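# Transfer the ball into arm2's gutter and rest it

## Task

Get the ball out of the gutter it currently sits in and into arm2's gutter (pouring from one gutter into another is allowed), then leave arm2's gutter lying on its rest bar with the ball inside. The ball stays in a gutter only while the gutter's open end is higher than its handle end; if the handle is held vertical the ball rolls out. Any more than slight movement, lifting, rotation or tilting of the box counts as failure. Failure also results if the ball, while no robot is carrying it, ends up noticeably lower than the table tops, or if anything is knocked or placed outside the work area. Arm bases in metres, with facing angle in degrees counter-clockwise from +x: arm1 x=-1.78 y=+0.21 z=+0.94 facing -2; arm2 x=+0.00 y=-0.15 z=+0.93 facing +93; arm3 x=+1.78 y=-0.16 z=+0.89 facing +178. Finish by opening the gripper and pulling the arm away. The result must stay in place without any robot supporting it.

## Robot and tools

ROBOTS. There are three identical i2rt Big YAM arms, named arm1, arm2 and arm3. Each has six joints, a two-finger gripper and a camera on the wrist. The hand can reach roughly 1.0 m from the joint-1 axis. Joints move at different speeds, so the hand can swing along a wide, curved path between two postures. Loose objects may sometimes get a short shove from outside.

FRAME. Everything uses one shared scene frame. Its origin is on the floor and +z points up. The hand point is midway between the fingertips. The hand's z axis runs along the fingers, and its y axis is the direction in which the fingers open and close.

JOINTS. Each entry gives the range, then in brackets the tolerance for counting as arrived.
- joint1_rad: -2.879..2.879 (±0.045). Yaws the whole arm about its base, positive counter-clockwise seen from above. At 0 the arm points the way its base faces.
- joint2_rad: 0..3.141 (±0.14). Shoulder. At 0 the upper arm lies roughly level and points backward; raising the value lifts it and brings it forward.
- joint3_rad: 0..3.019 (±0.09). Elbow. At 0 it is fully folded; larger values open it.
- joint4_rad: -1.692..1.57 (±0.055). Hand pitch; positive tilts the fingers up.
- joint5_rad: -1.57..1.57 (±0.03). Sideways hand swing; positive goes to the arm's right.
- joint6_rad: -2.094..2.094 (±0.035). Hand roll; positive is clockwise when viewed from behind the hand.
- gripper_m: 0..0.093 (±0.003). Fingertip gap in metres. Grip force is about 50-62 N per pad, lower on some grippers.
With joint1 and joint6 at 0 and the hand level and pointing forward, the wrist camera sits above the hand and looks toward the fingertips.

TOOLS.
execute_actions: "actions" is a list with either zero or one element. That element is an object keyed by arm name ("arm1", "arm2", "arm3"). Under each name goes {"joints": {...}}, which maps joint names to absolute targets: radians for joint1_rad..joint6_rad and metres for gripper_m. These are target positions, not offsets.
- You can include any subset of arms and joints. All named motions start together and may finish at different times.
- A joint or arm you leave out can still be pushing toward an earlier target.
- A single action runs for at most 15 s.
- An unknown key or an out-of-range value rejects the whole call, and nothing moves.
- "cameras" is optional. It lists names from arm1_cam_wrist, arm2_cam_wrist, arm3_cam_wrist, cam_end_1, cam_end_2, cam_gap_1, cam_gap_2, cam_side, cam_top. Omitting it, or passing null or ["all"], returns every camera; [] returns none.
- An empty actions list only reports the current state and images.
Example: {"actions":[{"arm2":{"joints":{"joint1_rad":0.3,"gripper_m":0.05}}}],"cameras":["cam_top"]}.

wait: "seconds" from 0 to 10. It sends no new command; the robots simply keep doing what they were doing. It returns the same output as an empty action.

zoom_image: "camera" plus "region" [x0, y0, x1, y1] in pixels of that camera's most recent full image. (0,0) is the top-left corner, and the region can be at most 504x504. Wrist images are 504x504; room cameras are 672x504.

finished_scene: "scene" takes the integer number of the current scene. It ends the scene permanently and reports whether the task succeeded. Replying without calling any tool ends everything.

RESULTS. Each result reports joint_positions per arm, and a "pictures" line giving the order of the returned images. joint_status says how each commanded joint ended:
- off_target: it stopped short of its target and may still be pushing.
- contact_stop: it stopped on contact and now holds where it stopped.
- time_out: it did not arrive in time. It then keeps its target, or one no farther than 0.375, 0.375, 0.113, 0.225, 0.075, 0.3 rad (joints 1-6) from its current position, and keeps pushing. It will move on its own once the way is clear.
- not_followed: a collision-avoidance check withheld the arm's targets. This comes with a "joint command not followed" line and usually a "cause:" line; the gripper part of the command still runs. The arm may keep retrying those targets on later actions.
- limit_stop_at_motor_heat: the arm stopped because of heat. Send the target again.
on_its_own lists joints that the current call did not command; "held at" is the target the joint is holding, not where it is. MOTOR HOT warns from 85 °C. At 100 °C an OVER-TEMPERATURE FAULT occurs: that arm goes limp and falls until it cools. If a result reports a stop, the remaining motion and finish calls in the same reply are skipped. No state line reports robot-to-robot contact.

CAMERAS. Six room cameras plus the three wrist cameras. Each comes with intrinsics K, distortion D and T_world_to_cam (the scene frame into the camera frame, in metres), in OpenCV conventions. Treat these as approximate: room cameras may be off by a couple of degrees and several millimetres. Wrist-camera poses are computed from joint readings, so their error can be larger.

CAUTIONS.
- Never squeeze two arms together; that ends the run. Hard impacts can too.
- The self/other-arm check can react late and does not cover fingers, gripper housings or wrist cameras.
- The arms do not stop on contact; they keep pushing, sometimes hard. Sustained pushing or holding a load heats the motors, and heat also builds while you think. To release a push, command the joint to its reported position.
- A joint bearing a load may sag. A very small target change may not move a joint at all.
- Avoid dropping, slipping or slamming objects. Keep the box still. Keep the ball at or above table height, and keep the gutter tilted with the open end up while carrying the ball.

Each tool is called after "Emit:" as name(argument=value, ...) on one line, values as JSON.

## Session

Emit:
execute_actions(actions=[])

Scene clock: 0.00 s.
arm1.joint_positions: joint1_rad=+0.066 joint2_rad=+0.512 joint3_rad=+1.407 joint4_rad=-1.624 joint5_rad=-0.118 joint6_rad=-0.438 gripper_m=+0.095
arm1.joint_status: not commanded
arm1.hand: x=-1.6325 y=+0.2368 z=+1.4535 quat_wxyz=(-0.408, +0.236, -0.881, +0.028) (m; scene frame)
arm2.joint_positions: joint1_rad=+0.573 joint2_rad=+0.559 joint3_rad=+1.613 joint4_rad=-1.443 joint5_rad=-0.279 joint6_rad=+0.059 gripper_m=+0.094
arm2.joint_status: not commanded
arm2.hand: x=-0.1242 y=-0.0641 z=+1.5566 quat_wxyz=(-0.136, +0.757, -0.329, -0.548) (m; scene frame)
arm3.joint_positions: joint1_rad=-0.576 joint2_rad=+0.521 joint3_rad=+1.423 joint4_rad=-1.193 joint5_rad=+0.189 joint6_rad=-0.419 gripper_m=+0.095
arm3.joint_status: not commanded
arm3.hand: x=+1.6371 y=-0.0213 z=+1.4962 quat_wxyz=(-0.359, +0.790, -0.133, -0.479) (m; scene frame)
pictures: arm1_cam_wrist, arm2_cam_wrist, arm3_cam_wrist, cam_end_1, cam_end_2, cam_gap_1, cam_gap_2, cam_side, cam_top
camera_calibration (this result's frames):
arm1_cam_wrist: T_world_to_cam=[[0.405335, -0.884555, 0.230796, 0.54048], [-0.871412, -0.450168, -0.194911, -1.02586], [0.276306, -0.122114, -0.95328, 1.99437], [0, 0, 0, 1]] pos_world=[-1.66408, 0.259816, 1.5765]
arm2_cam_wrist: T_world_to_cam=[[0.630639, 0.759186, -0.161032, 0.382578], [0.584405, -0.601082, -0.545135, 0.891225], [-0.510652, 0.249675, -0.822738, 1.3549], [0, 0, 0, 1]] pos_world=[-0.0702233, -0.0930341, 1.66217]
arm3_cam_wrist: T_world_to_cam=[[0.555229, 0.701665, 0.446529, -1.56212], [0.797068, -0.295606, -0.526593, -0.517028], [-0.237495, 0.648293, -0.723403, 1.60929], [0, 0, 0, 1]] pos_world=[1.66164, -0.100044, 1.58944]
Images, in order (width x height): arm1_cam_wrist 504x504, arm2_cam_wrist 504x504, arm3_cam_wrist 504x504, cam_end_1 672x504, cam_end_2 672x504, cam_gap_1 672x504, cam_gap_2 672x504, cam_side 672x504, cam_top 672x504.

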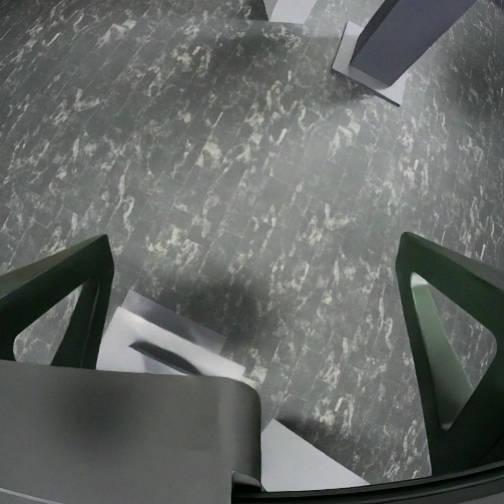

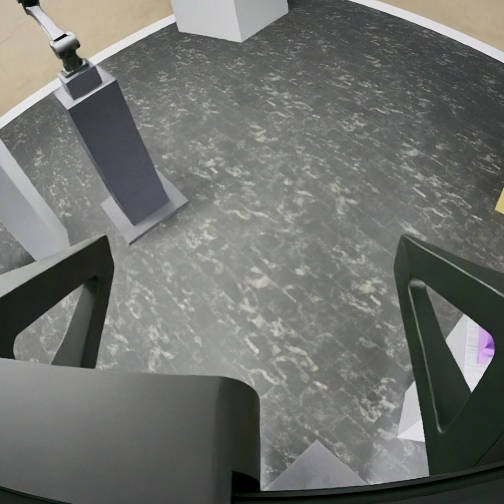

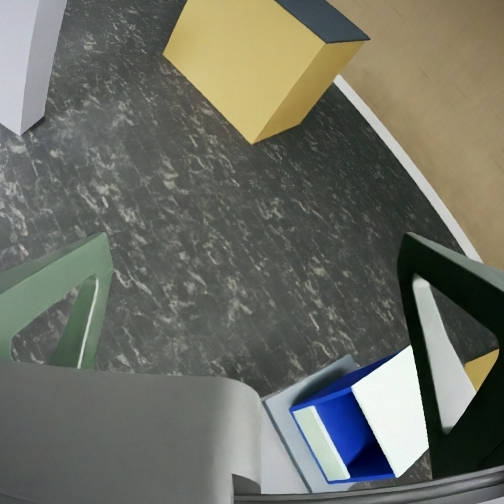

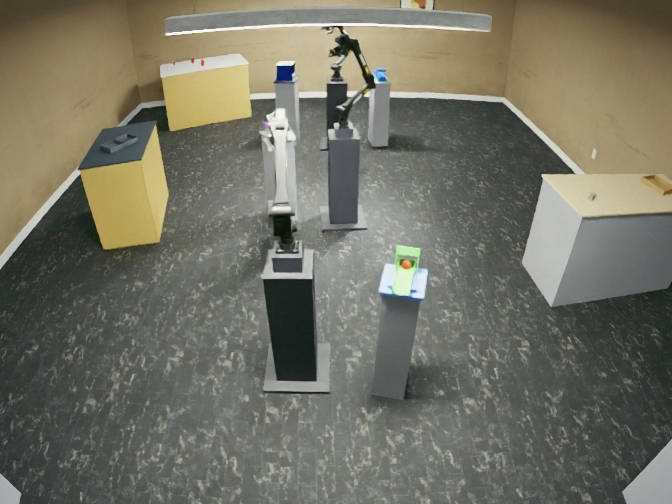

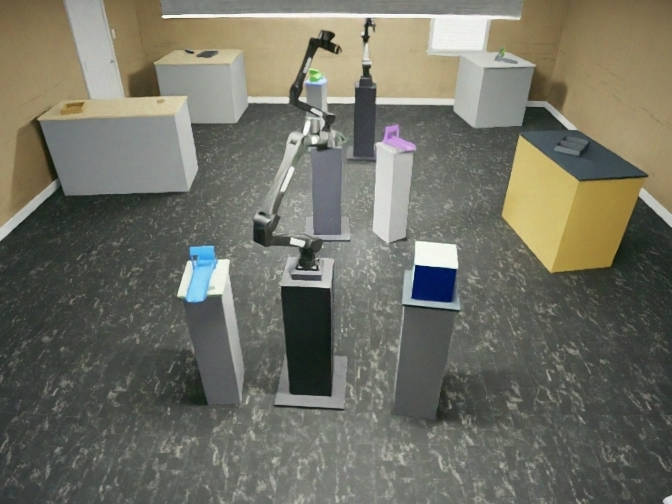

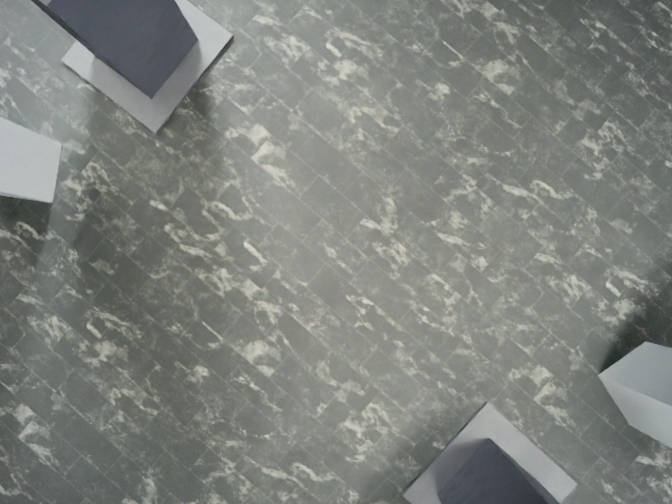

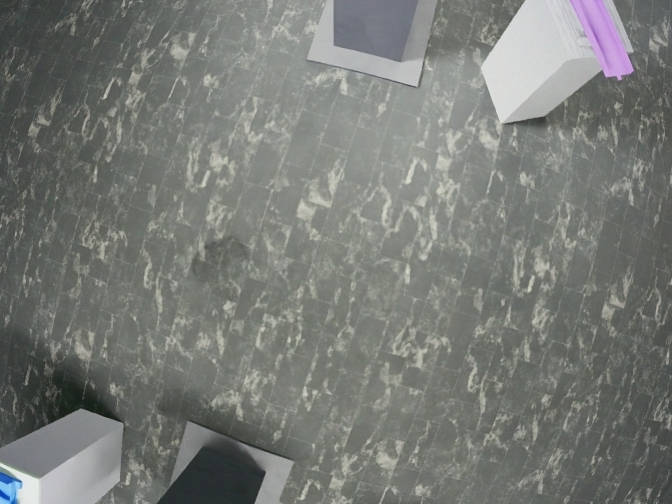

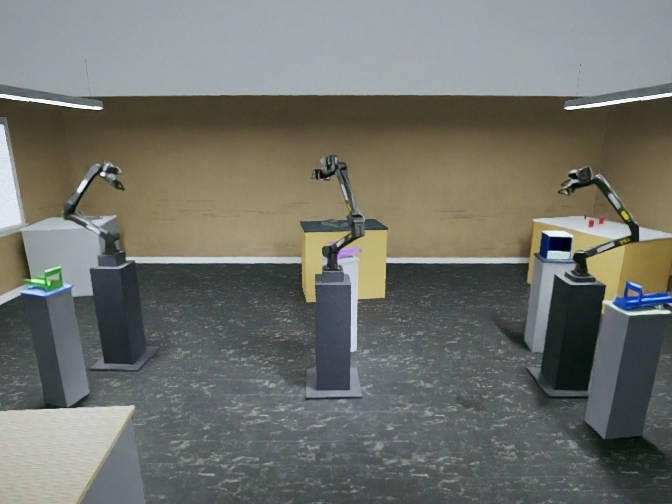

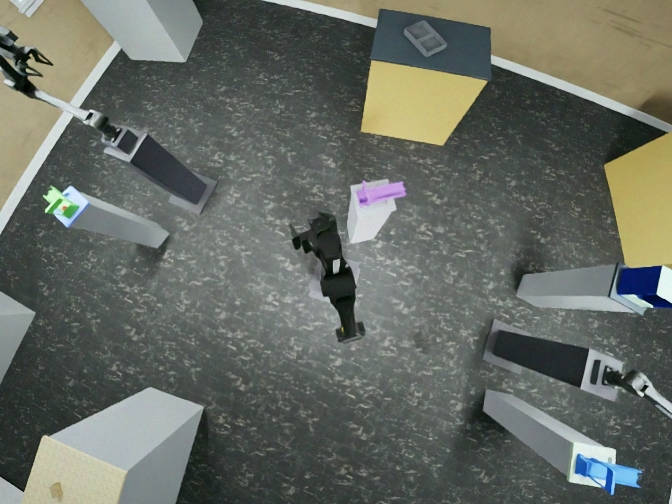

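Emit:
execute_actions(actions=[{"arm2":{"joints":{"joint1_rad":-0.05,"joint2_rad":1.645,"joint3_rad":1.9,"joint4_rad":-1.66,"joint5_rad":0.18,"joint6_rad":-0.65}},"arm1":{"joints":{"joint1_rad":-1.58,"joint2_rad":1.85,"joint3_rad":1.95,"joint4_rad":-1.57,"joint5_rad":0.2,"joint6_rad":-0.15}}}], cameras=["arm2_cam_wrist","arm1_cam_wrist","cam_side","cam_end_1"])

Scene clock: 2.57 s.
arm1.joint_positions: joint1_rad=-1.575 joint2_rad=+1.859 joint3_rad=+1.931 joint4_rad=-1.565 joint5_rad=+0.200 joint6_rad=-0.157 gripper_m=+0.095
arm1.joint_status: all done
arm1.hand: x=-1.8351 y=-0.3805 z=+1.2037 quat_wxyz=(+0.054, -0.662, -0.742, +0.094) (m; scene frame)
arm2.joint_positions: joint1_rad=-0.045 joint2_rad=+1.640 joint3_rad=+1.885 joint4_rad=-1.653 joint5_rad=+0.178 joint6_rad=-0.638 gripper_m=+0.094
arm2.joint_status: all done
arm2.hand: x=+0.0295 y=+0.3707 z=+1.2850 quat_wxyz=(-0.115, +0.884, -0.452, +0.042) (m; scene frame)
arm3.joint_positions: joint1_rad=-0.576 joint2_rad=+0.521 joint3_rad=+1.423 joint4_rad=-1.193 joint5_rad=+0.189 joint6_rad=-0.419 gripper_m=+0.095
arm3.joint_status: not commanded
arm3.hand: x=+1.6371 y=-0.0213 z=+1.4962 quat_wxyz=(-0.359, +0.790, -0.133, -0.479) (m; scene frame)
pictures: arm1_cam_wrist, arm2_cam_wrist, cam_end_1, cam_side
camera_calibration (this result's frames):
arm1_cam_wrist: T_world_to_cam=[[-0.975028, -0.105793, 0.195265, -2.05987], [0.0129523, 0.85066, 0.525557, -0.278372], [-0.221704, 0.514962, -0.828047, 0.91462], [0, 0, 0, 1]] pos_world=[-1.80205, -0.452114, 1.30587]
arm2_cam_wrist: T_world_to_cam=[[0.791794, 0.56978, 0.22003, -0.512398], [0.389428, -0.748461, 0.536799, -0.415187], [0.470541, -0.339348, -0.814515, 1.28019], [0, 0, 0, 1]] pos_world=[-0.0349842, 0.415635, 1.37835]
Images, in order (width x height): arm1_cam_wrist 504x504, arm2_cam_wrist 504x504, cam_end_1 672x504, cam_side 672x504.

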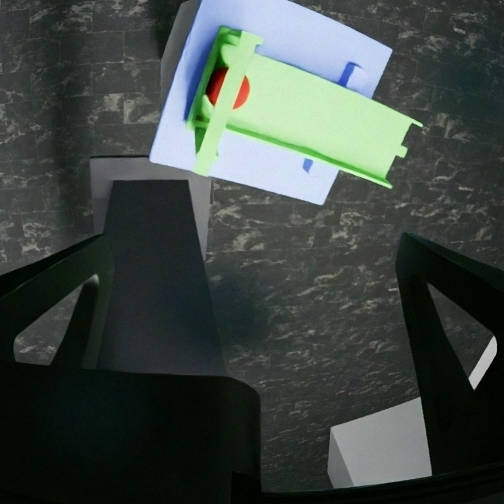

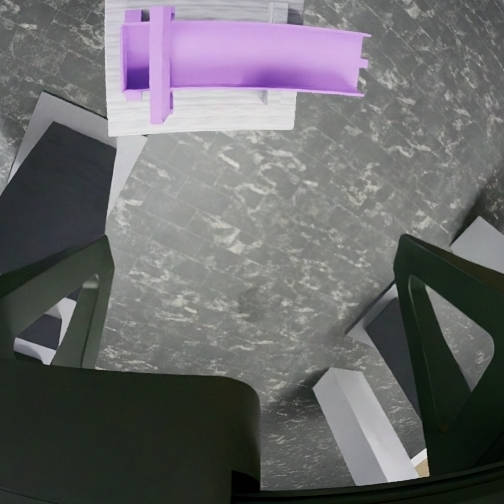

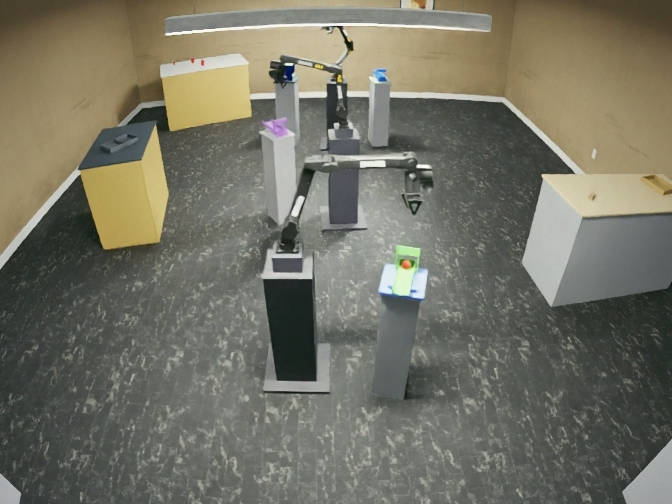

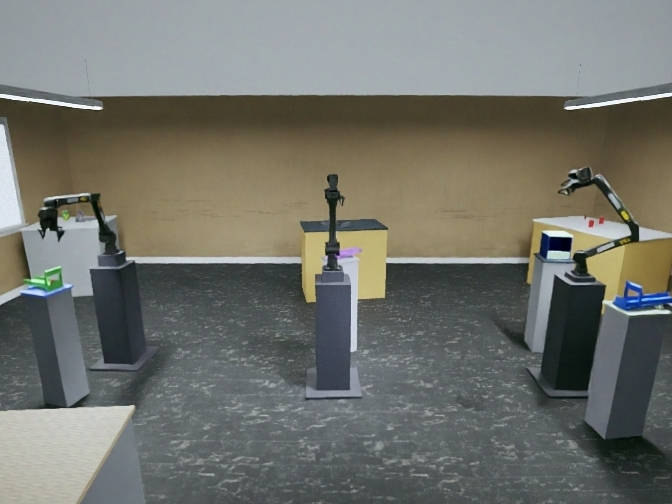

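Emit:
execute_actions(actions=[{"arm2":{"joints":{"joint1_rad":0.02,"joint2_rad":1.717,"joint3_rad":1.35,"joint4_rad":-1.08,"joint5_rad":0.19,"joint6_rad":-0.5,"gripper_m":0.07}},"arm1":{"joints":{"joint1_rad":-1.6,"joint2_rad":1.99,"joint3_rad":1.765,"joint4_rad":-1.35,"joint5_rad":0.22,"joint6_rad":0.18,"gripper_m":0.07}}}], cameras=["arm2_cam_wrist","arm1_cam_wrist"])

Scene clock: 4.30 s.
arm1.joint_positions: joint1_rad=-1.598 joint2_rad=+2.006 joint3_rad=+1.751 joint4_rad=-1.359 joint5_rad=+0.217 joint6_rad=+0.171 gripper_m=+0.070
arm1.joint_status: all done
arm1.hand: x=-1.8525 y=-0.3868 z=+1.0513 quat_wxyz=(+0.089, -0.777, -0.619, +0.068) (m; scene frame)
arm2.joint_positions: joint1_rad=+0.019 joint2_rad=+1.729 joint3_rad=+1.356 joint4_rad=-1.091 joint5_rad=+0.189 joint6_rad=-0.511 gripper_m=+0.070
arm2.joint_status: all done
arm2.hand: x=-0.0026 y=+0.3769 z=+1.0418 quat_wxyz=(-0.098, +0.871, -0.478, +0.051) (m; scene frame)
arm3.joint_positions: joint1_rad=-0.576 joint2_rad=+0.521 joint3_rad=+1.423 joint4_rad=-1.193 joint5_rad=+0.189 joint6_rad=-0.419 gripper_m=+0.095
arm3.joint_status: not commanded
arm3.hand: x=+1.6371 y=-0.0213 z=+1.4962 quat_wxyz=(-0.359, +0.790, -0.133, -0.479) (m; scene frame)
pictures: arm1_cam_wrist, arm2_cam_wrist
camera_calibration (this result's frames):
arm1_cam_wrist: T_world_to_cam=[[-0.953602, 0.218921, 0.206679, -1.89444], [0.299019, 0.768648, 0.565481, 0.263531], [-0.0350677, 0.601045, -0.798446, 1.13578], [0, 0, 0, 1]] pos_world=[-1.84552, -0.470483, 1.14938]
arm2_cam_wrist: T_world_to_cam=[[0.826215, 0.527535, 0.197675, -0.397727], [0.346527, -0.752557, 0.55998, -0.29023], [0.444171, -0.394165, -0.804579, 1.10963], [0, 0, 0, 1]] pos_world=[-0.0636867, 0.428779, 1.13393]
Images, in order (width x height): arm1_cam_wrist 504x504, arm2_cam_wrist 504x504.

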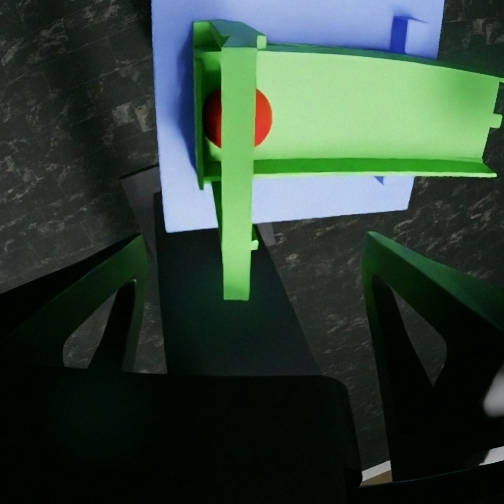

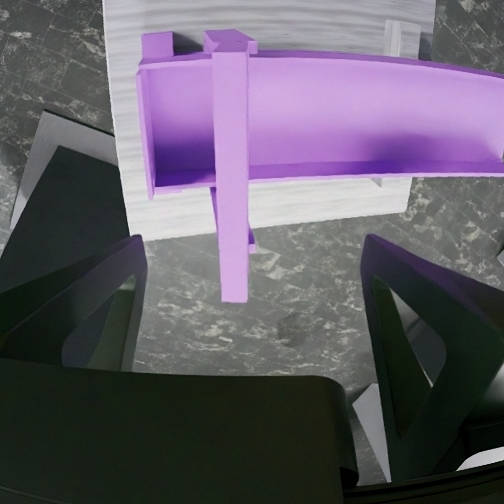

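Emit:
execute_actions(actions=[{"arm2":{"joints":{"joint1_rad":0.005,"joint2_rad":1.825,"joint3_rad":1.255,"joint4_rad":-0.89}},"arm1":{"joints":{"joint1_rad":-1.615,"joint2_rad":2.07,"joint3_rad":1.66,"joint4_rad":-1.18}}}], cameras=["arm2_cam_wrist","arm1_cam_wrist","cam_end_1"])

Emit:
zoom_image(camera="cam_end_1", region=[360,210,460,310])

Scene clock: 5.53 s.
arm1.joint_positions: joint1_rad=-1.610 joint2_rad=+2.091 joint3_rad=+1.658 joint4_rad=-1.189 joint5_rad=+0.217 joint6_rad=+0.171 gripper_m=+0.070
arm1.joint_status: all done
arm1.hand: x=-1.8602 y=-0.3867 z=+0.9674 quat_wxyz=(+0.093, -0.781, -0.615, +0.064) (m; scene frame)
arm2.joint_positions: joint1_rad=+0.019 joint2_rad=+1.835 joint3_rad=+1.255 joint4_rad=-0.901 joint5_rad=+0.189 joint6_rad=-0.511 gripper_m=+0.070
arm2.joint_status: all done
arm2.hand: x=-0.0024 y=+0.3748 z=+0.9556 quat_wxyz=(-0.090, +0.872, -0.478, +0.055) (m; scene frame)
arm3.joint_positions: joint1_rad=-0.576 joint2_rad=+0.521 joint3_rad=+1.423 joint4_rad=-1.193 joint5_rad=+0.189 joint6_rad=-0.419 gripper_m=+0.095
arm3.joint_status: not commanded
arm3.hand: x=+1.6371 y=-0.0213 z=+1.4962 quat_wxyz=(-0.359, +0.790, -0.133, -0.479) (m; scene frame)
pictures: arm1_cam_wrist, arm2_cam_wrist, cam_end_1
camera_calibration (this result's frames):
arm1_cam_wrist: T_world_to_cam=[[-0.950888, 0.229139, 0.208102, -1.87682], [0.308353, 0.759909, 0.572239, 0.320629], [-0.0270158, 0.608304, -0.793244, 1.08117], [0, 0, 0, 1]] pos_world=[-1.8543, -0.471275, 1.06472]
arm2_cam_wrist: T_world_to_cam=[[0.826212, 0.530511, 0.189555, -0.373109], [0.345611, -0.743028, 0.573116, -0.259781], [0.444889, -0.408004, -0.797249, 1.03747], [0, 0, 0, 1]] pos_world=[-0.0635092, 0.428206, 1.04673]
Images, in order (width x height): arm1_cam_wrist 504x504, arm2_cam_wrist 504x504, cam_end_1 672x504.

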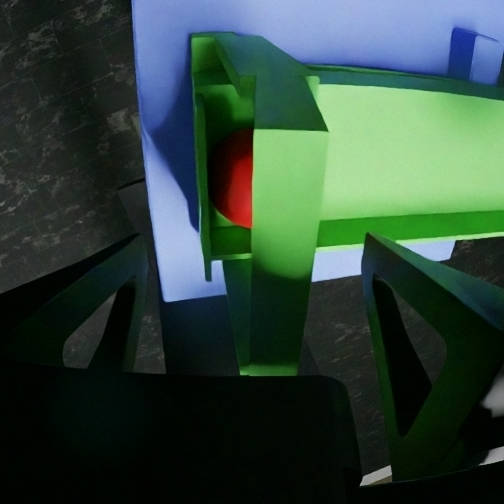

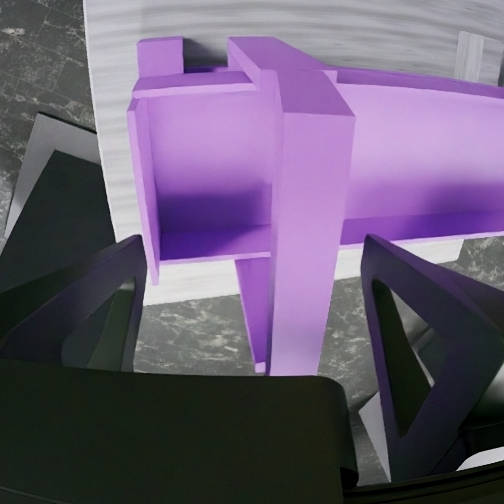

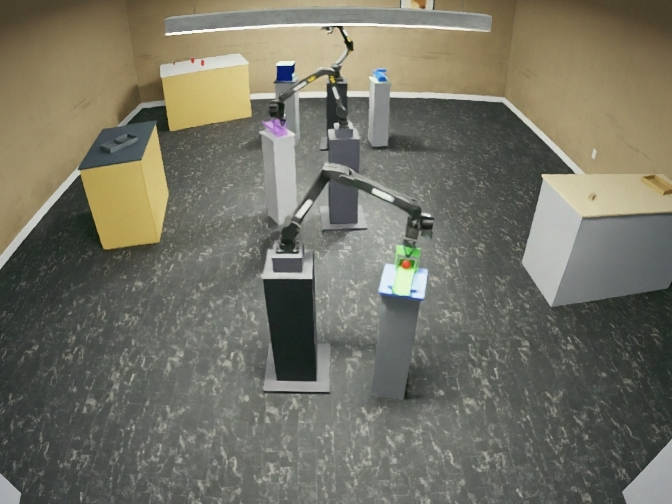

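Region (360, 210, 460, 310) of cam_end_1's 672x504 image, scaled by 5.040, with more detail than that image has.

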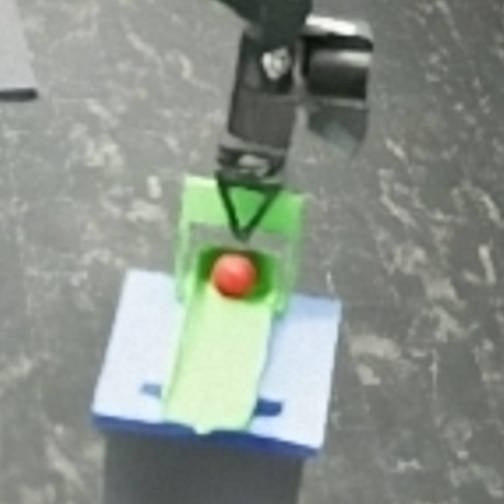

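Emit:
execute_actions(actions=[{"arm2":{"joints":{"joint1_rad":-0.02,"joint6_rad":-0.46}},"arm1":{"joints":{"joint1_rad":-1.63}}}], cameras=["arm2_cam_wrist","arm1_cam_wrist"])

Emit:
execute_actions(actions=[{"arm2":{"joints":{"gripper_m":0}},"arm1":{"joints":{"gripper_m":0}}}], cameras=["arm2_cam_wrist","arm1_cam_wrist"])

Emit:
execute_actions(actions=[{"arm2":{"joints":{"joint2_rad":1.6,"joint3_rad":1.32,"joint4_rad":-1.1,"joint5_rad":0.25}},"arm1":{"joints":{"joint2_rad":1.85,"joint3_rad":1.7,"joint4_rad":-1.3,"joint5_rad":0.42}}}], cameras=["arm2_cam_wrist","arm1_cam_wrist","cam_side"])

Scene clock: 6.43 s.
arm1.joint_positions: joint1_rad=-1.626 joint2_rad=+2.091 joint3_rad=+1.658 joint4_rad=-1.189 joint5_rad=+0.217 joint6_rad=+0.171 gripper_m=+0.070
arm1.joint_status: all done
arm1.hand: x=-1.8698 y=-0.3853 z=+0.9674 quat_wxyz=(+0.093, -0.786, -0.608, +0.064) (m; scene frame)
arm2.joint_positions: joint1_rad=-0.013 joint2_rad=+1.835 joint3_rad=+1.255 joint4_rad=-0.901 joint5_rad=+0.189 joint6_rad=-0.472 gripper_m=+0.070
arm2.joint_status: all done
arm2.hand: x=+0.0146 y=+0.3746 z=+0.9556 quat_wxyz=(-0.091, +0.855, -0.509, +0.055) (m; scene frame)
arm3.joint_positions: joint1_rad=-0.576 joint2_rad=+0.521 joint3_rad=+1.423 joint4_rad=-1.193 joint5_rad=+0.189 joint6_rad=-0.419 gripper_m=+0.095
arm3.joint_status: not commanded
arm3.hand: x=+1.6371 y=-0.0213 z=+1.4962 quat_wxyz=(-0.359, +0.790, -0.133, -0.479) (m; scene frame)
pictures: arm1_cam_wrist, arm2_cam_wrist
camera_calibration (this result's frames):
arm1_cam_wrist: T_world_to_cam=[[-0.947092, 0.244356, 0.208102, -1.87329], [0.320496, 0.754903, 0.572191, 0.343354], [-0.0172788, 0.608614, -0.793278, 1.09847], [0, 0, 0, 1]] pos_world=[-1.86525, -0.46999, 1.06476]
arm2_cam_wrist: T_world_to_cam=[[0.86225, 0.469627, 0.18967, -0.364827], [0.294671, -0.769733, 0.566286, -0.248516], [0.411939, -0.43239, -0.802088, 1.04411], [0, 0, 0, 1]] pos_world=[-0.0423062, 0.431505, 1.04739]
Images, in order (width x height): arm1_cam_wrist 504x504, arm2_cam_wrist 504x504.

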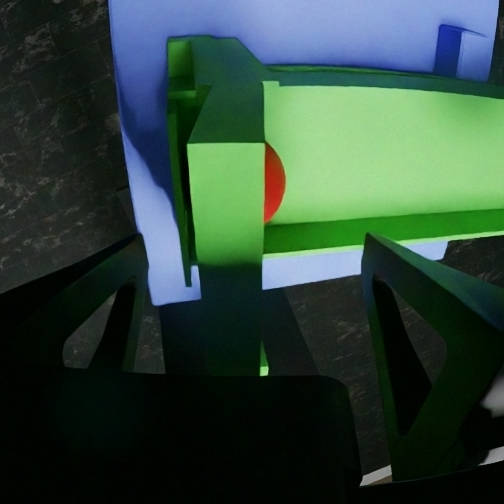

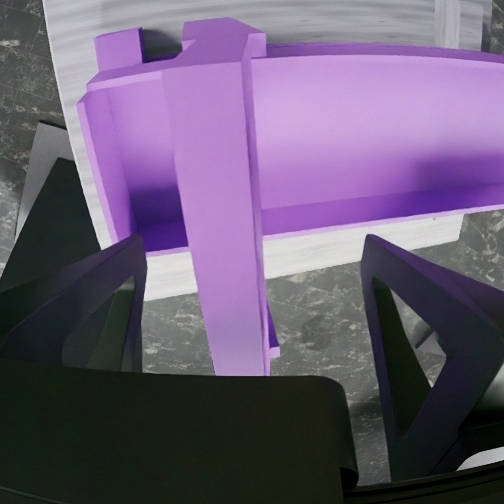

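Scene clock: 7.10 s.
arm1.joint_positions: joint1_rad=-1.626 joint2_rad=+2.091 joint3_rad=+1.658 joint4_rad=-1.188 joint5_rad=+0.218 joint6_rad=+0.173 gripper_m=+0.011
arm1.joint_status: gripper_m off_target (ended at +0.011, target +0.000)
arm1.hand: x=-1.8699 y=-0.3854 z=+0.9675 quat_wxyz=(+0.093, -0.786, -0.608, +0.064) (m; scene frame)
arm2.joint_positions: joint1_rad=-0.014 joint2_rad=+1.834 joint3_rad=+1.255 joint4_rad=-0.897 joint5_rad=+0.191 joint6_rad=-0.468 gripper_m=+0.011
arm2.joint_status: gripper_m off_target (ended at +0.011, target +0.000)
arm2.hand: x=+0.0153 y=+0.3755 z=+0.9562 quat_wxyz=(-0.093, +0.853, -0.511, +0.054) (m; scene frame)
arm3.joint_positions: joint1_rad=-0.576 joint2_rad=+0.521 joint3_rad=+1.423 joint4_rad=-1.193 joint5_rad=+0.189 joint6_rad=-0.419 gripper_m=+0.095
arm3.joint_status: not commanded
arm3.hand: x=+1.6371 y=-0.0213 z=+1.4962 quat_wxyz=(-0.359, +0.790, -0.133, -0.479) (m; scene frame)
pictures: arm1_cam_wrist, arm2_cam_wrist
camera_calibration (this result's frames):
arm1_cam_wrist: T_world_to_cam=[[-0.946551, 0.245859, 0.208795, -1.87249], [0.322101, 0.754805, 0.57142, 0.347156], [-0.0171111, 0.608131, -0.793652, 1.09902], [0, 0, 0, 1]] pos_world=[-1.86542, -0.470016, 1.06484]
arm2_cam_wrist: T_world_to_cam=[[0.864295, 0.464274, 0.193504, -0.367694], [0.289786, -0.774071, 0.562883, -0.243394], [0.411118, -0.430422, -0.803566, 1.04531], [0, 0, 0, 1]] pos_world=[-0.0414159, 0.432229, 1.04813]
Images, in order (width x height): arm1_cam_wrist 504x504, arm2_cam_wrist 504x504.

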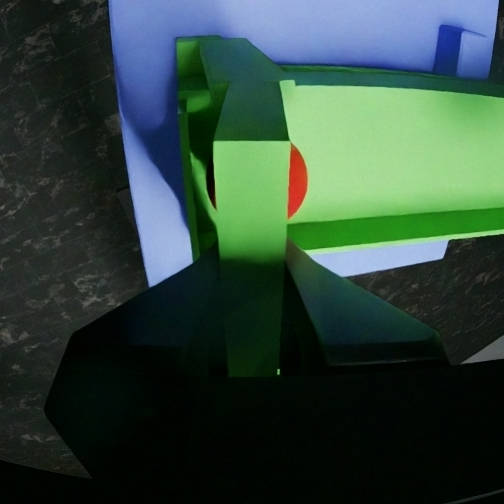

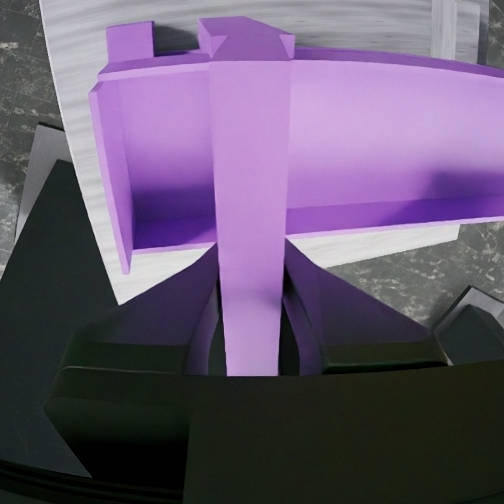

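Scene clock: 8.43 s.
arm1.joint_positions: joint1_rad=-1.626 joint2_rad=+1.867 joint3_rad=+1.658 joint4_rad=-1.294 joint5_rad=+0.414 joint6_rad=+0.174 gripper_m=+0.011
arm1.joint_status: all done
arm1.hand: x=-1.8996 y=-0.3661 z=+1.1068 quat_wxyz=(+0.116, -0.779, -0.590, +0.175) (m; scene frame)
arm2.joint_positions: joint1_rad=-0.014 joint2_rad=+1.605 joint3_rad=+1.277 joint4_rad=-1.096 joint5_rad=+0.244 joint6_rad=-0.468 gripper_m=+0.011
arm2.joint_status: all done
arm2.hand: x=+0.0251 y=+0.3466 z=+1.0743 quat_wxyz=(-0.130, +0.847, -0.512, +0.062) (m; scene frame)
arm3.joint_positions: joint1_rad=-0.576 joint2_rad=+0.521 joint3_rad=+1.423 joint4_rad=-1.193 joint5_rad=+0.189 joint6_rad=-0.419 gripper_m=+0.095
arm3.joint_status: not commanded
arm3.hand: x=+1.6371 y=-0.0213 z=+1.4962 quat_wxyz=(-0.359, +0.790, -0.133, -0.479) (m; scene frame)
pictures: arm1_cam_wrist, arm2_cam_wrist, cam_side
camera_calibration (this result's frames):
arm1_cam_wrist: T_world_to_cam=[[-0.88618, 0.276706, 0.371643, -1.98868], [0.425223, 0.804278, 0.415117, 0.649535], [-0.184039, 0.525899, -0.830397, 0.890804], [0, 0, 0, 1]] pos_world=[-1.87459, -0.440598, 1.20917]
arm2_cam_wrist: T_world_to_cam=[[0.85571, 0.445852, 0.262634, -0.45324], [0.256759, -0.806504, 0.532565, -0.290413], [0.449261, -0.388288, -0.80461, 1.10938], [0, 0, 0, 1]] pos_world=[-0.035994, 0.398617, 1.16632]
Images, in order (width x height): arm1_cam_wrist 504x504, arm2_cam_wrist 504x504, cam_side 672x504.

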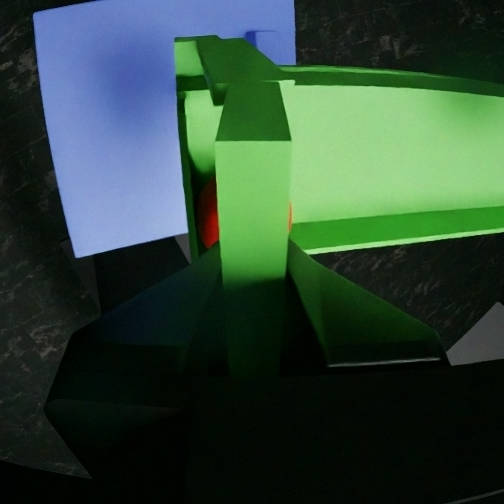

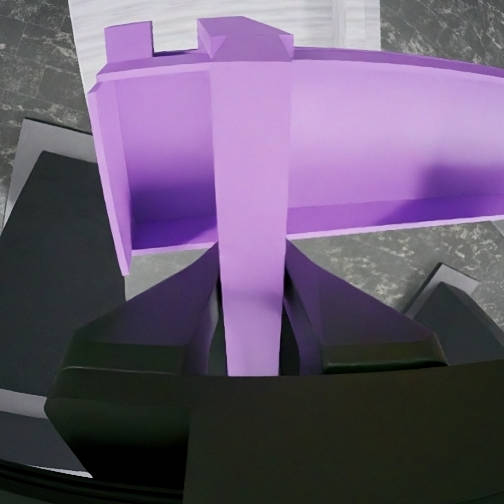

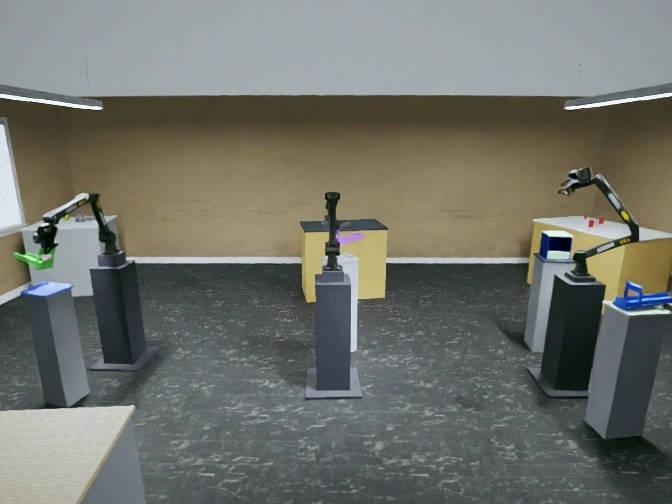

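Emit:
execute_actions(actions=[{"arm2":{"joints":{"joint1_rad":0.6,"joint5_rad":0,"joint6_rad":-1.58,"joint3_rad":1.5}},"arm1":{"joints":{"joint2_rad":1.76,"joint4_rad":-1.1,"joint5_rad":0.38,"joint6_rad":-0.7}}}], cameras=["arm1_cam_wrist"])

Emit:
execute_actions(actions=[{"arm2":{"joints":{"joint1_rad":1.315,"joint2_rad":2.085,"joint3_rad":1.82,"joint4_rad":-0.83}},"arm1":{"joints":{"joint1_rad":-1.1,"joint4_rad":-0.93,"joint5_rad":0,"joint6_rad":-1.58}}}], cameras=["arm1_cam_wrist"])

Emit:
execute_actions(actions=[{"arm1":{"joints":{"joint1_rad":-0.168,"joint2_rad":1.9,"joint3_rad":1.98,"joint4_rad":-1.1}}}], cameras=["arm1_cam_wrist"])

Emit:
execute_actions(actions=[{"arm1":{"joints":{"joint2_rad":2.07,"joint3_rad":2.24,"joint4_rad":-1.32}}}], cameras=["cam_side","cam_gap_1"])

Emit:
zoom_image(camera="cam_side", region=[150,190,270,290])

Scene clock: 10.77 s.
arm1.joint_positions: joint1_rad=-1.626 joint2_rad=+1.775 joint3_rad=+1.658 joint4_rad=-1.116 joint5_rad=+0.377 joint6_rad=-0.691 gripper_m=+0.011
arm1.joint_status: all done
arm1.hand: x=-1.8966 y=-0.4019 z=+1.1662 quat_wxyz=(+0.108, -0.478, -0.843, +0.224) (m; scene frame)
arm2.joint_positions: joint1_rad=+0.612 joint2_rad=+1.615 joint3_rad=+1.459 joint4_rad=-1.100 joint5_rad=-0.002 joint6_rad=-1.568 gripper_m=+0.011
arm2.joint_status: all done
arm2.hand: x=-0.3430 y=+0.2880 z=+1.1406 quat_wxyz=(-0.150, +0.934, +0.319, -0.051) (m; scene frame)
arm3.joint_positions: joint1_rad=-0.576 joint2_rad=+0.521 joint3_rad=+1.423 joint4_rad=-1.193 joint5_rad=+0.189 joint6_rad=-0.419 gripper_m=+0.095
arm3.joint_status: not commanded
arm3.hand: x=+1.6371 y=-0.0213 z=+1.4962 quat_wxyz=(-0.359, +0.790, -0.133, -0.479) (m; scene frame)
pictures: arm1_cam_wrist
camera_calibration (this result's frames):
arm1_cam_wrist: T_world_to_cam=[[-0.763052, -0.44712, 0.466729, -2.16648], [-0.205359, 0.852411, 0.480857, -0.600935], [-0.612846, 0.271071, -0.742254, -0.0589226], [0, 0, 0, 1]] pos_world=[-1.81266, -0.440461, 1.25639]
Images, in order (width x height): arm1_cam_wrist 504x504.

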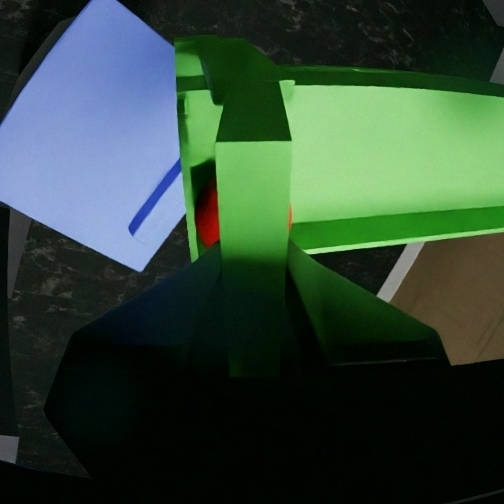

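Scene clock: 12.57 s.
arm1.joint_positions: joint1_rad=-1.105 joint2_rad=+1.776 joint3_rad=+1.658 joint4_rad=-0.944 joint5_rad=+0.000 joint6_rad=-1.571 gripper_m=+0.011
arm1.joint_status: all done
arm1.hand: x=-1.5002 y=-0.3908 z=+1.1703 quat_wxyz=(-0.053, +0.209, -0.945, +0.245) (m; scene frame)
arm2.joint_positions: joint1_rad=+1.307 joint2_rad=+2.104 joint3_rad=+1.776 joint4_rad=-0.835 joint5_rad=+0.001 joint6_rad=-1.573 gripper_m=+0.011
arm2.joint_status: all done
arm2.hand: x=-0.7147 y=+0.0037 z=+0.9993 quat_wxyz=(-0.160, +0.762, +0.615, -0.124) (m; scene frame)
arm3.joint_positions: joint1_rad=-0.576 joint2_rad=+0.521 joint3_rad=+1.423 joint4_rad=-1.193 joint5_rad=+0.189 joint6_rad=-0.419 gripper_m=+0.095
arm3.joint_status: not commanded
arm3.hand: x=+1.6371 y=-0.0213 z=+1.4962 quat_wxyz=(-0.359, +0.790, -0.133, -0.479) (m; scene frame)
pictures: arm1_cam_wrist
camera_calibration (this result's frames):
arm1_cam_wrist: T_world_to_cam=[[0.371094, -0.800384, 0.470824, -0.302382], [-0.85578, -0.0979606, 0.50798, -1.90979], [-0.360457, -0.59143, -0.721305, 0.201061], [0, 0, 0, 1]] pos_world=[-1.44967, -0.310192, 1.25753]
Images, in order (width x height): arm1_cam_wrist 504x504.

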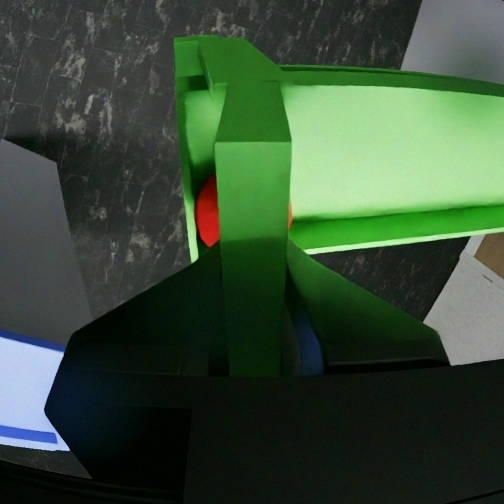

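Scene clock: 14.67 s.
arm1.joint_positions: joint1_rad=-0.172 joint2_rad=+1.947 joint3_rad=+1.908 joint4_rad=-1.100 joint5_rad=+0.000 joint6_rad=-1.574 gripper_m=+0.011
arm1.joint_status: all done
arm1.hand: x=-1.0854 y=+0.0682 z=+1.1608 quat_wxyz=(-0.134, +0.618, -0.757, +0.165) (m; scene frame)
arm2.joint_positions: joint1_rad=+1.307 joint2_rad=+2.104 joint3_rad=+1.776 joint4_rad=-0.835 joint5_rad=+0.001 joint6_rad=-1.573 gripper_m=+0.011
arm2.joint_status: not commanded
arm2.hand: x=-0.7147 y=+0.0037 z=+0.9993 quat_wxyz=(-0.160, +0.762, +0.615, -0.124) (m; scene frame)
arm3.joint_positions: joint1_rad=-0.576 joint2_rad=+0.521 joint3_rad=+1.423 joint4_rad=-1.193 joint5_rad=+0.189 joint6_rad=-0.419 gripper_m=+0.095
arm3.joint_status: not commanded
arm3.hand: x=+1.6371 y=-0.0213 z=+1.4962 quat_wxyz=(-0.359, +0.790, -0.133, -0.479) (m; scene frame)
pictures: arm1_cam_wrist
camera_calibration (this result's frames):
arm1_cam_wrist: T_world_to_cam=[[0.898176, -0.183318, 0.399593, 0.528322], [-0.388611, -0.756064, 0.526638, -0.974754], [0.205576, -0.6283, -0.750318, 1.26581], [0, 0, 0, 1]] pos_world=[-1.11355, 0.155183, 1.25199]
Images, in order (width x height): arm1_cam_wrist 504x504.

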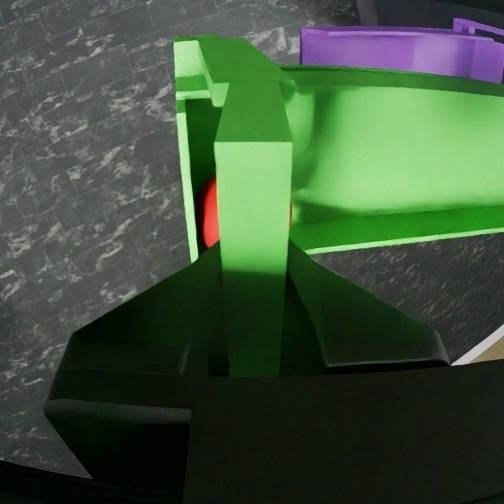

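Scene clock: 16.83 s.
arm1.joint_positions: joint1_rad=-0.172 joint2_rad=+2.095 joint3_rad=+2.150 joint4_rad=-1.319 joint5_rad=+0.000 joint6_rad=-1.574 gripper_m=+0.011
arm1.joint_status: joint3_rad time_out (moved +0.242 of +0.332); the others done
arm1.on_its_own: joint3_rad reads +2.150 and still pushes toward +2.240 since a time_out
arm1.hand: x=-1.0686 y=+0.0648 z=+1.1521 quat_wxyz=(-0.095, +0.625, -0.765, +0.117) (m; scene frame)
arm2.joint_positions: joint1_rad=+1.307 joint2_rad=+2.104 joint3_rad=+1.776 joint4_rad=-0.835 joint5_rad=+0.001 joint6_rad=-1.573 gripper_m=+0.011
arm2.joint_status: not commanded
arm2.hand: x=-0.7147 y=+0.0037 z=+0.9993 quat_wxyz=(-0.160, +0.762, +0.615, -0.124) (m; scene frame)
arm3.joint_positions: joint1_rad=-0.576 joint2_rad=+0.521 joint3_rad=+1.423 joint4_rad=-1.193 joint5_rad=+0.189 joint6_rad=-0.419 gripper_m=+0.095
arm3.joint_status: not commanded
arm3.hand: x=+1.6371 y=-0.0213 z=+1.4962 quat_wxyz=(-0.359, +0.790, -0.133, -0.479) (m; scene frame)
pictures: cam_gap_1, cam_side
Images, in order (width x height): cam_gap_1 672x504, cam_side 672x504.

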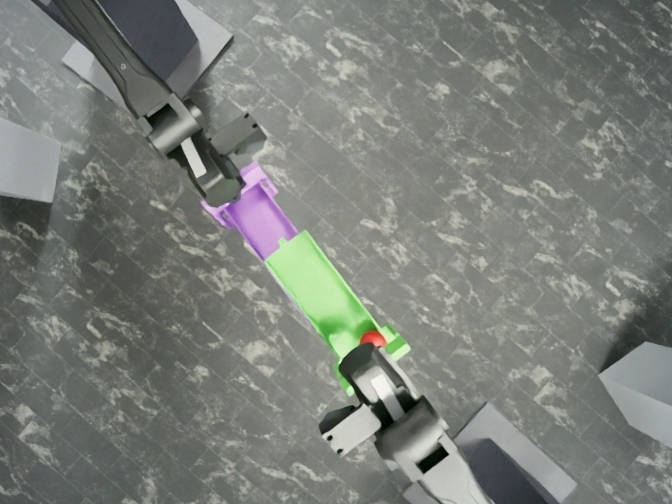

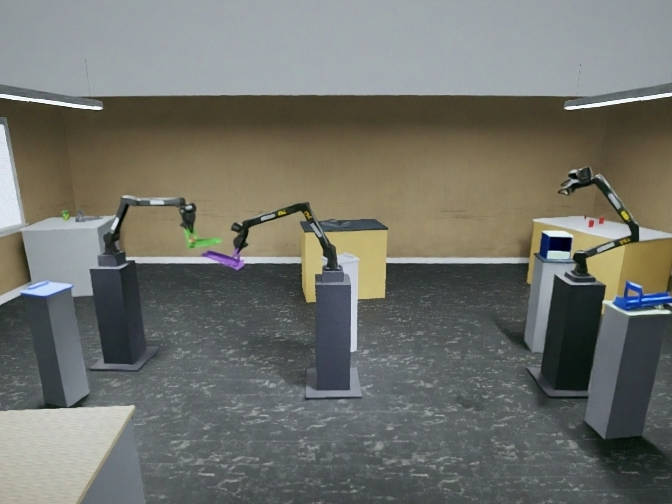

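Region (150, 190, 270, 290) of cam_side's 672x504 image, scaled by 4.200, with more detail than that image has.

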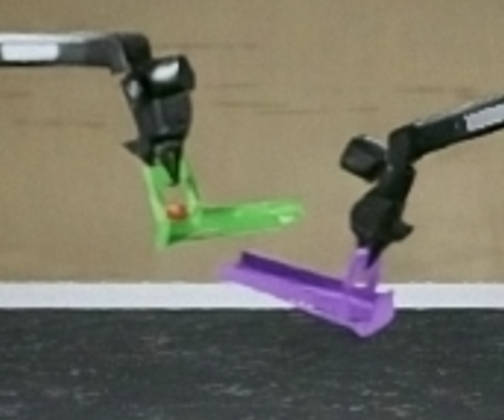

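Emit:
execute_actions(actions=[{"arm1":{"joints":{"joint1_rad":-0.158,"joint4_rad":-1.44}}}], cameras=["cam_side","cam_gap_1"])

Emit:
zoom_image(camera="cam_side", region=[150,190,270,290])

Emit:
zoom_image(camera="cam_gap_1", region=[200,160,420,380])

Scene clock: 17.73 s.
arm1.joint_positions: joint1_rad=-0.164 joint2_rad=+2.095 joint3_rad=+2.150 joint4_rad=-1.436 joint5_rad=+0.000 joint6_rad=-1.574 gripper_m=+0.011
arm1.joint_status: all done
arm1.on_its_own: joint3_rad reads +2.150 and still pushes toward +2.240 since a time_out
arm1.hand: x=-1.0948 y=+0.0764 z=+1.1452 quat_wxyz=(-0.059, +0.633, -0.768, +0.072) (m; scene frame)
arm2.joint_positions: joint1_rad=+1.307 joint2_rad=+2.104 joint3_rad=+1.776 joint4_rad=-0.835 joint5_rad=+0.001 joint6_rad=-1.573 gripper_m=+0.011
arm2.joint_status: not commanded
arm2.hand: x=-0.7147 y=+0.0037 z=+0.9993 quat_wxyz=(-0.160, +0.762, +0.615, -0.124) (m; scene frame)
arm3.joint_positions: joint1_rad=-0.576 joint2_rad=+0.521 joint3_rad=+1.423 joint4_rad=-1.193 joint5_rad=+0.189 joint6_rad=-0.419 gripper_m=+0.095
arm3.joint_status: not commanded
arm3.hand: x=+1.6371 y=-0.0213 z=+1.4962 quat_wxyz=(-0.359, +0.790, -0.133, -0.479) (m; scene frame)
pictures: cam_gap_1, cam_side
Images, in order (width x height): cam_gap_1 672x504, cam_side 672x504.

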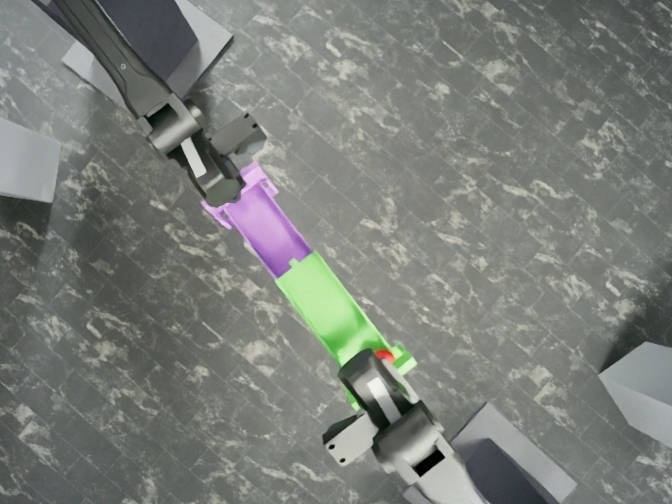

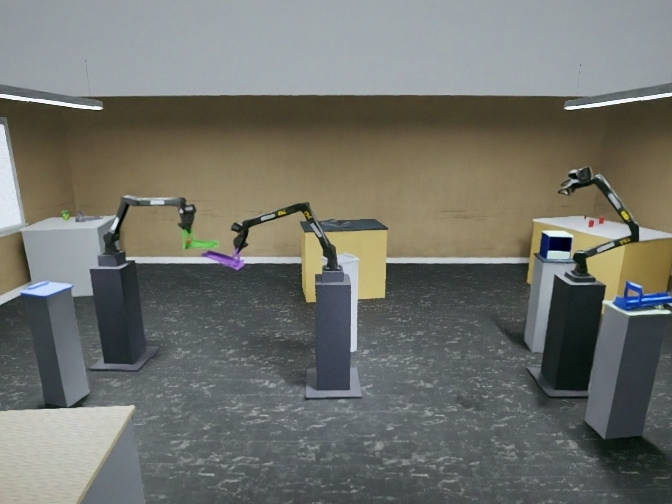

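Region (150, 190, 270, 290) of cam_side's 672x504 image, scaled by 4.200, with more detail than that image has.

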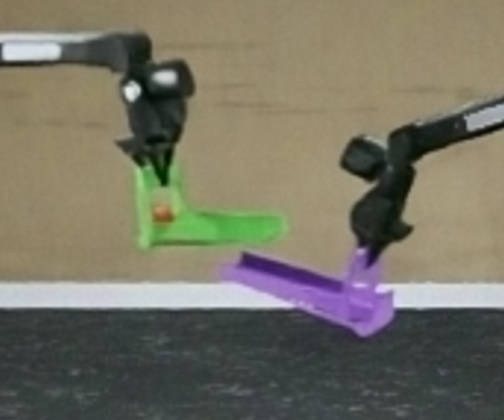

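Region (200, 160, 420, 380) of cam_gap_1's 672x504 image, scaled by 2.291, with more detail than that image has.

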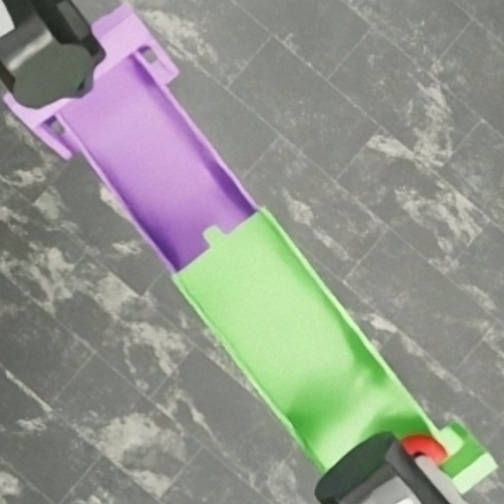

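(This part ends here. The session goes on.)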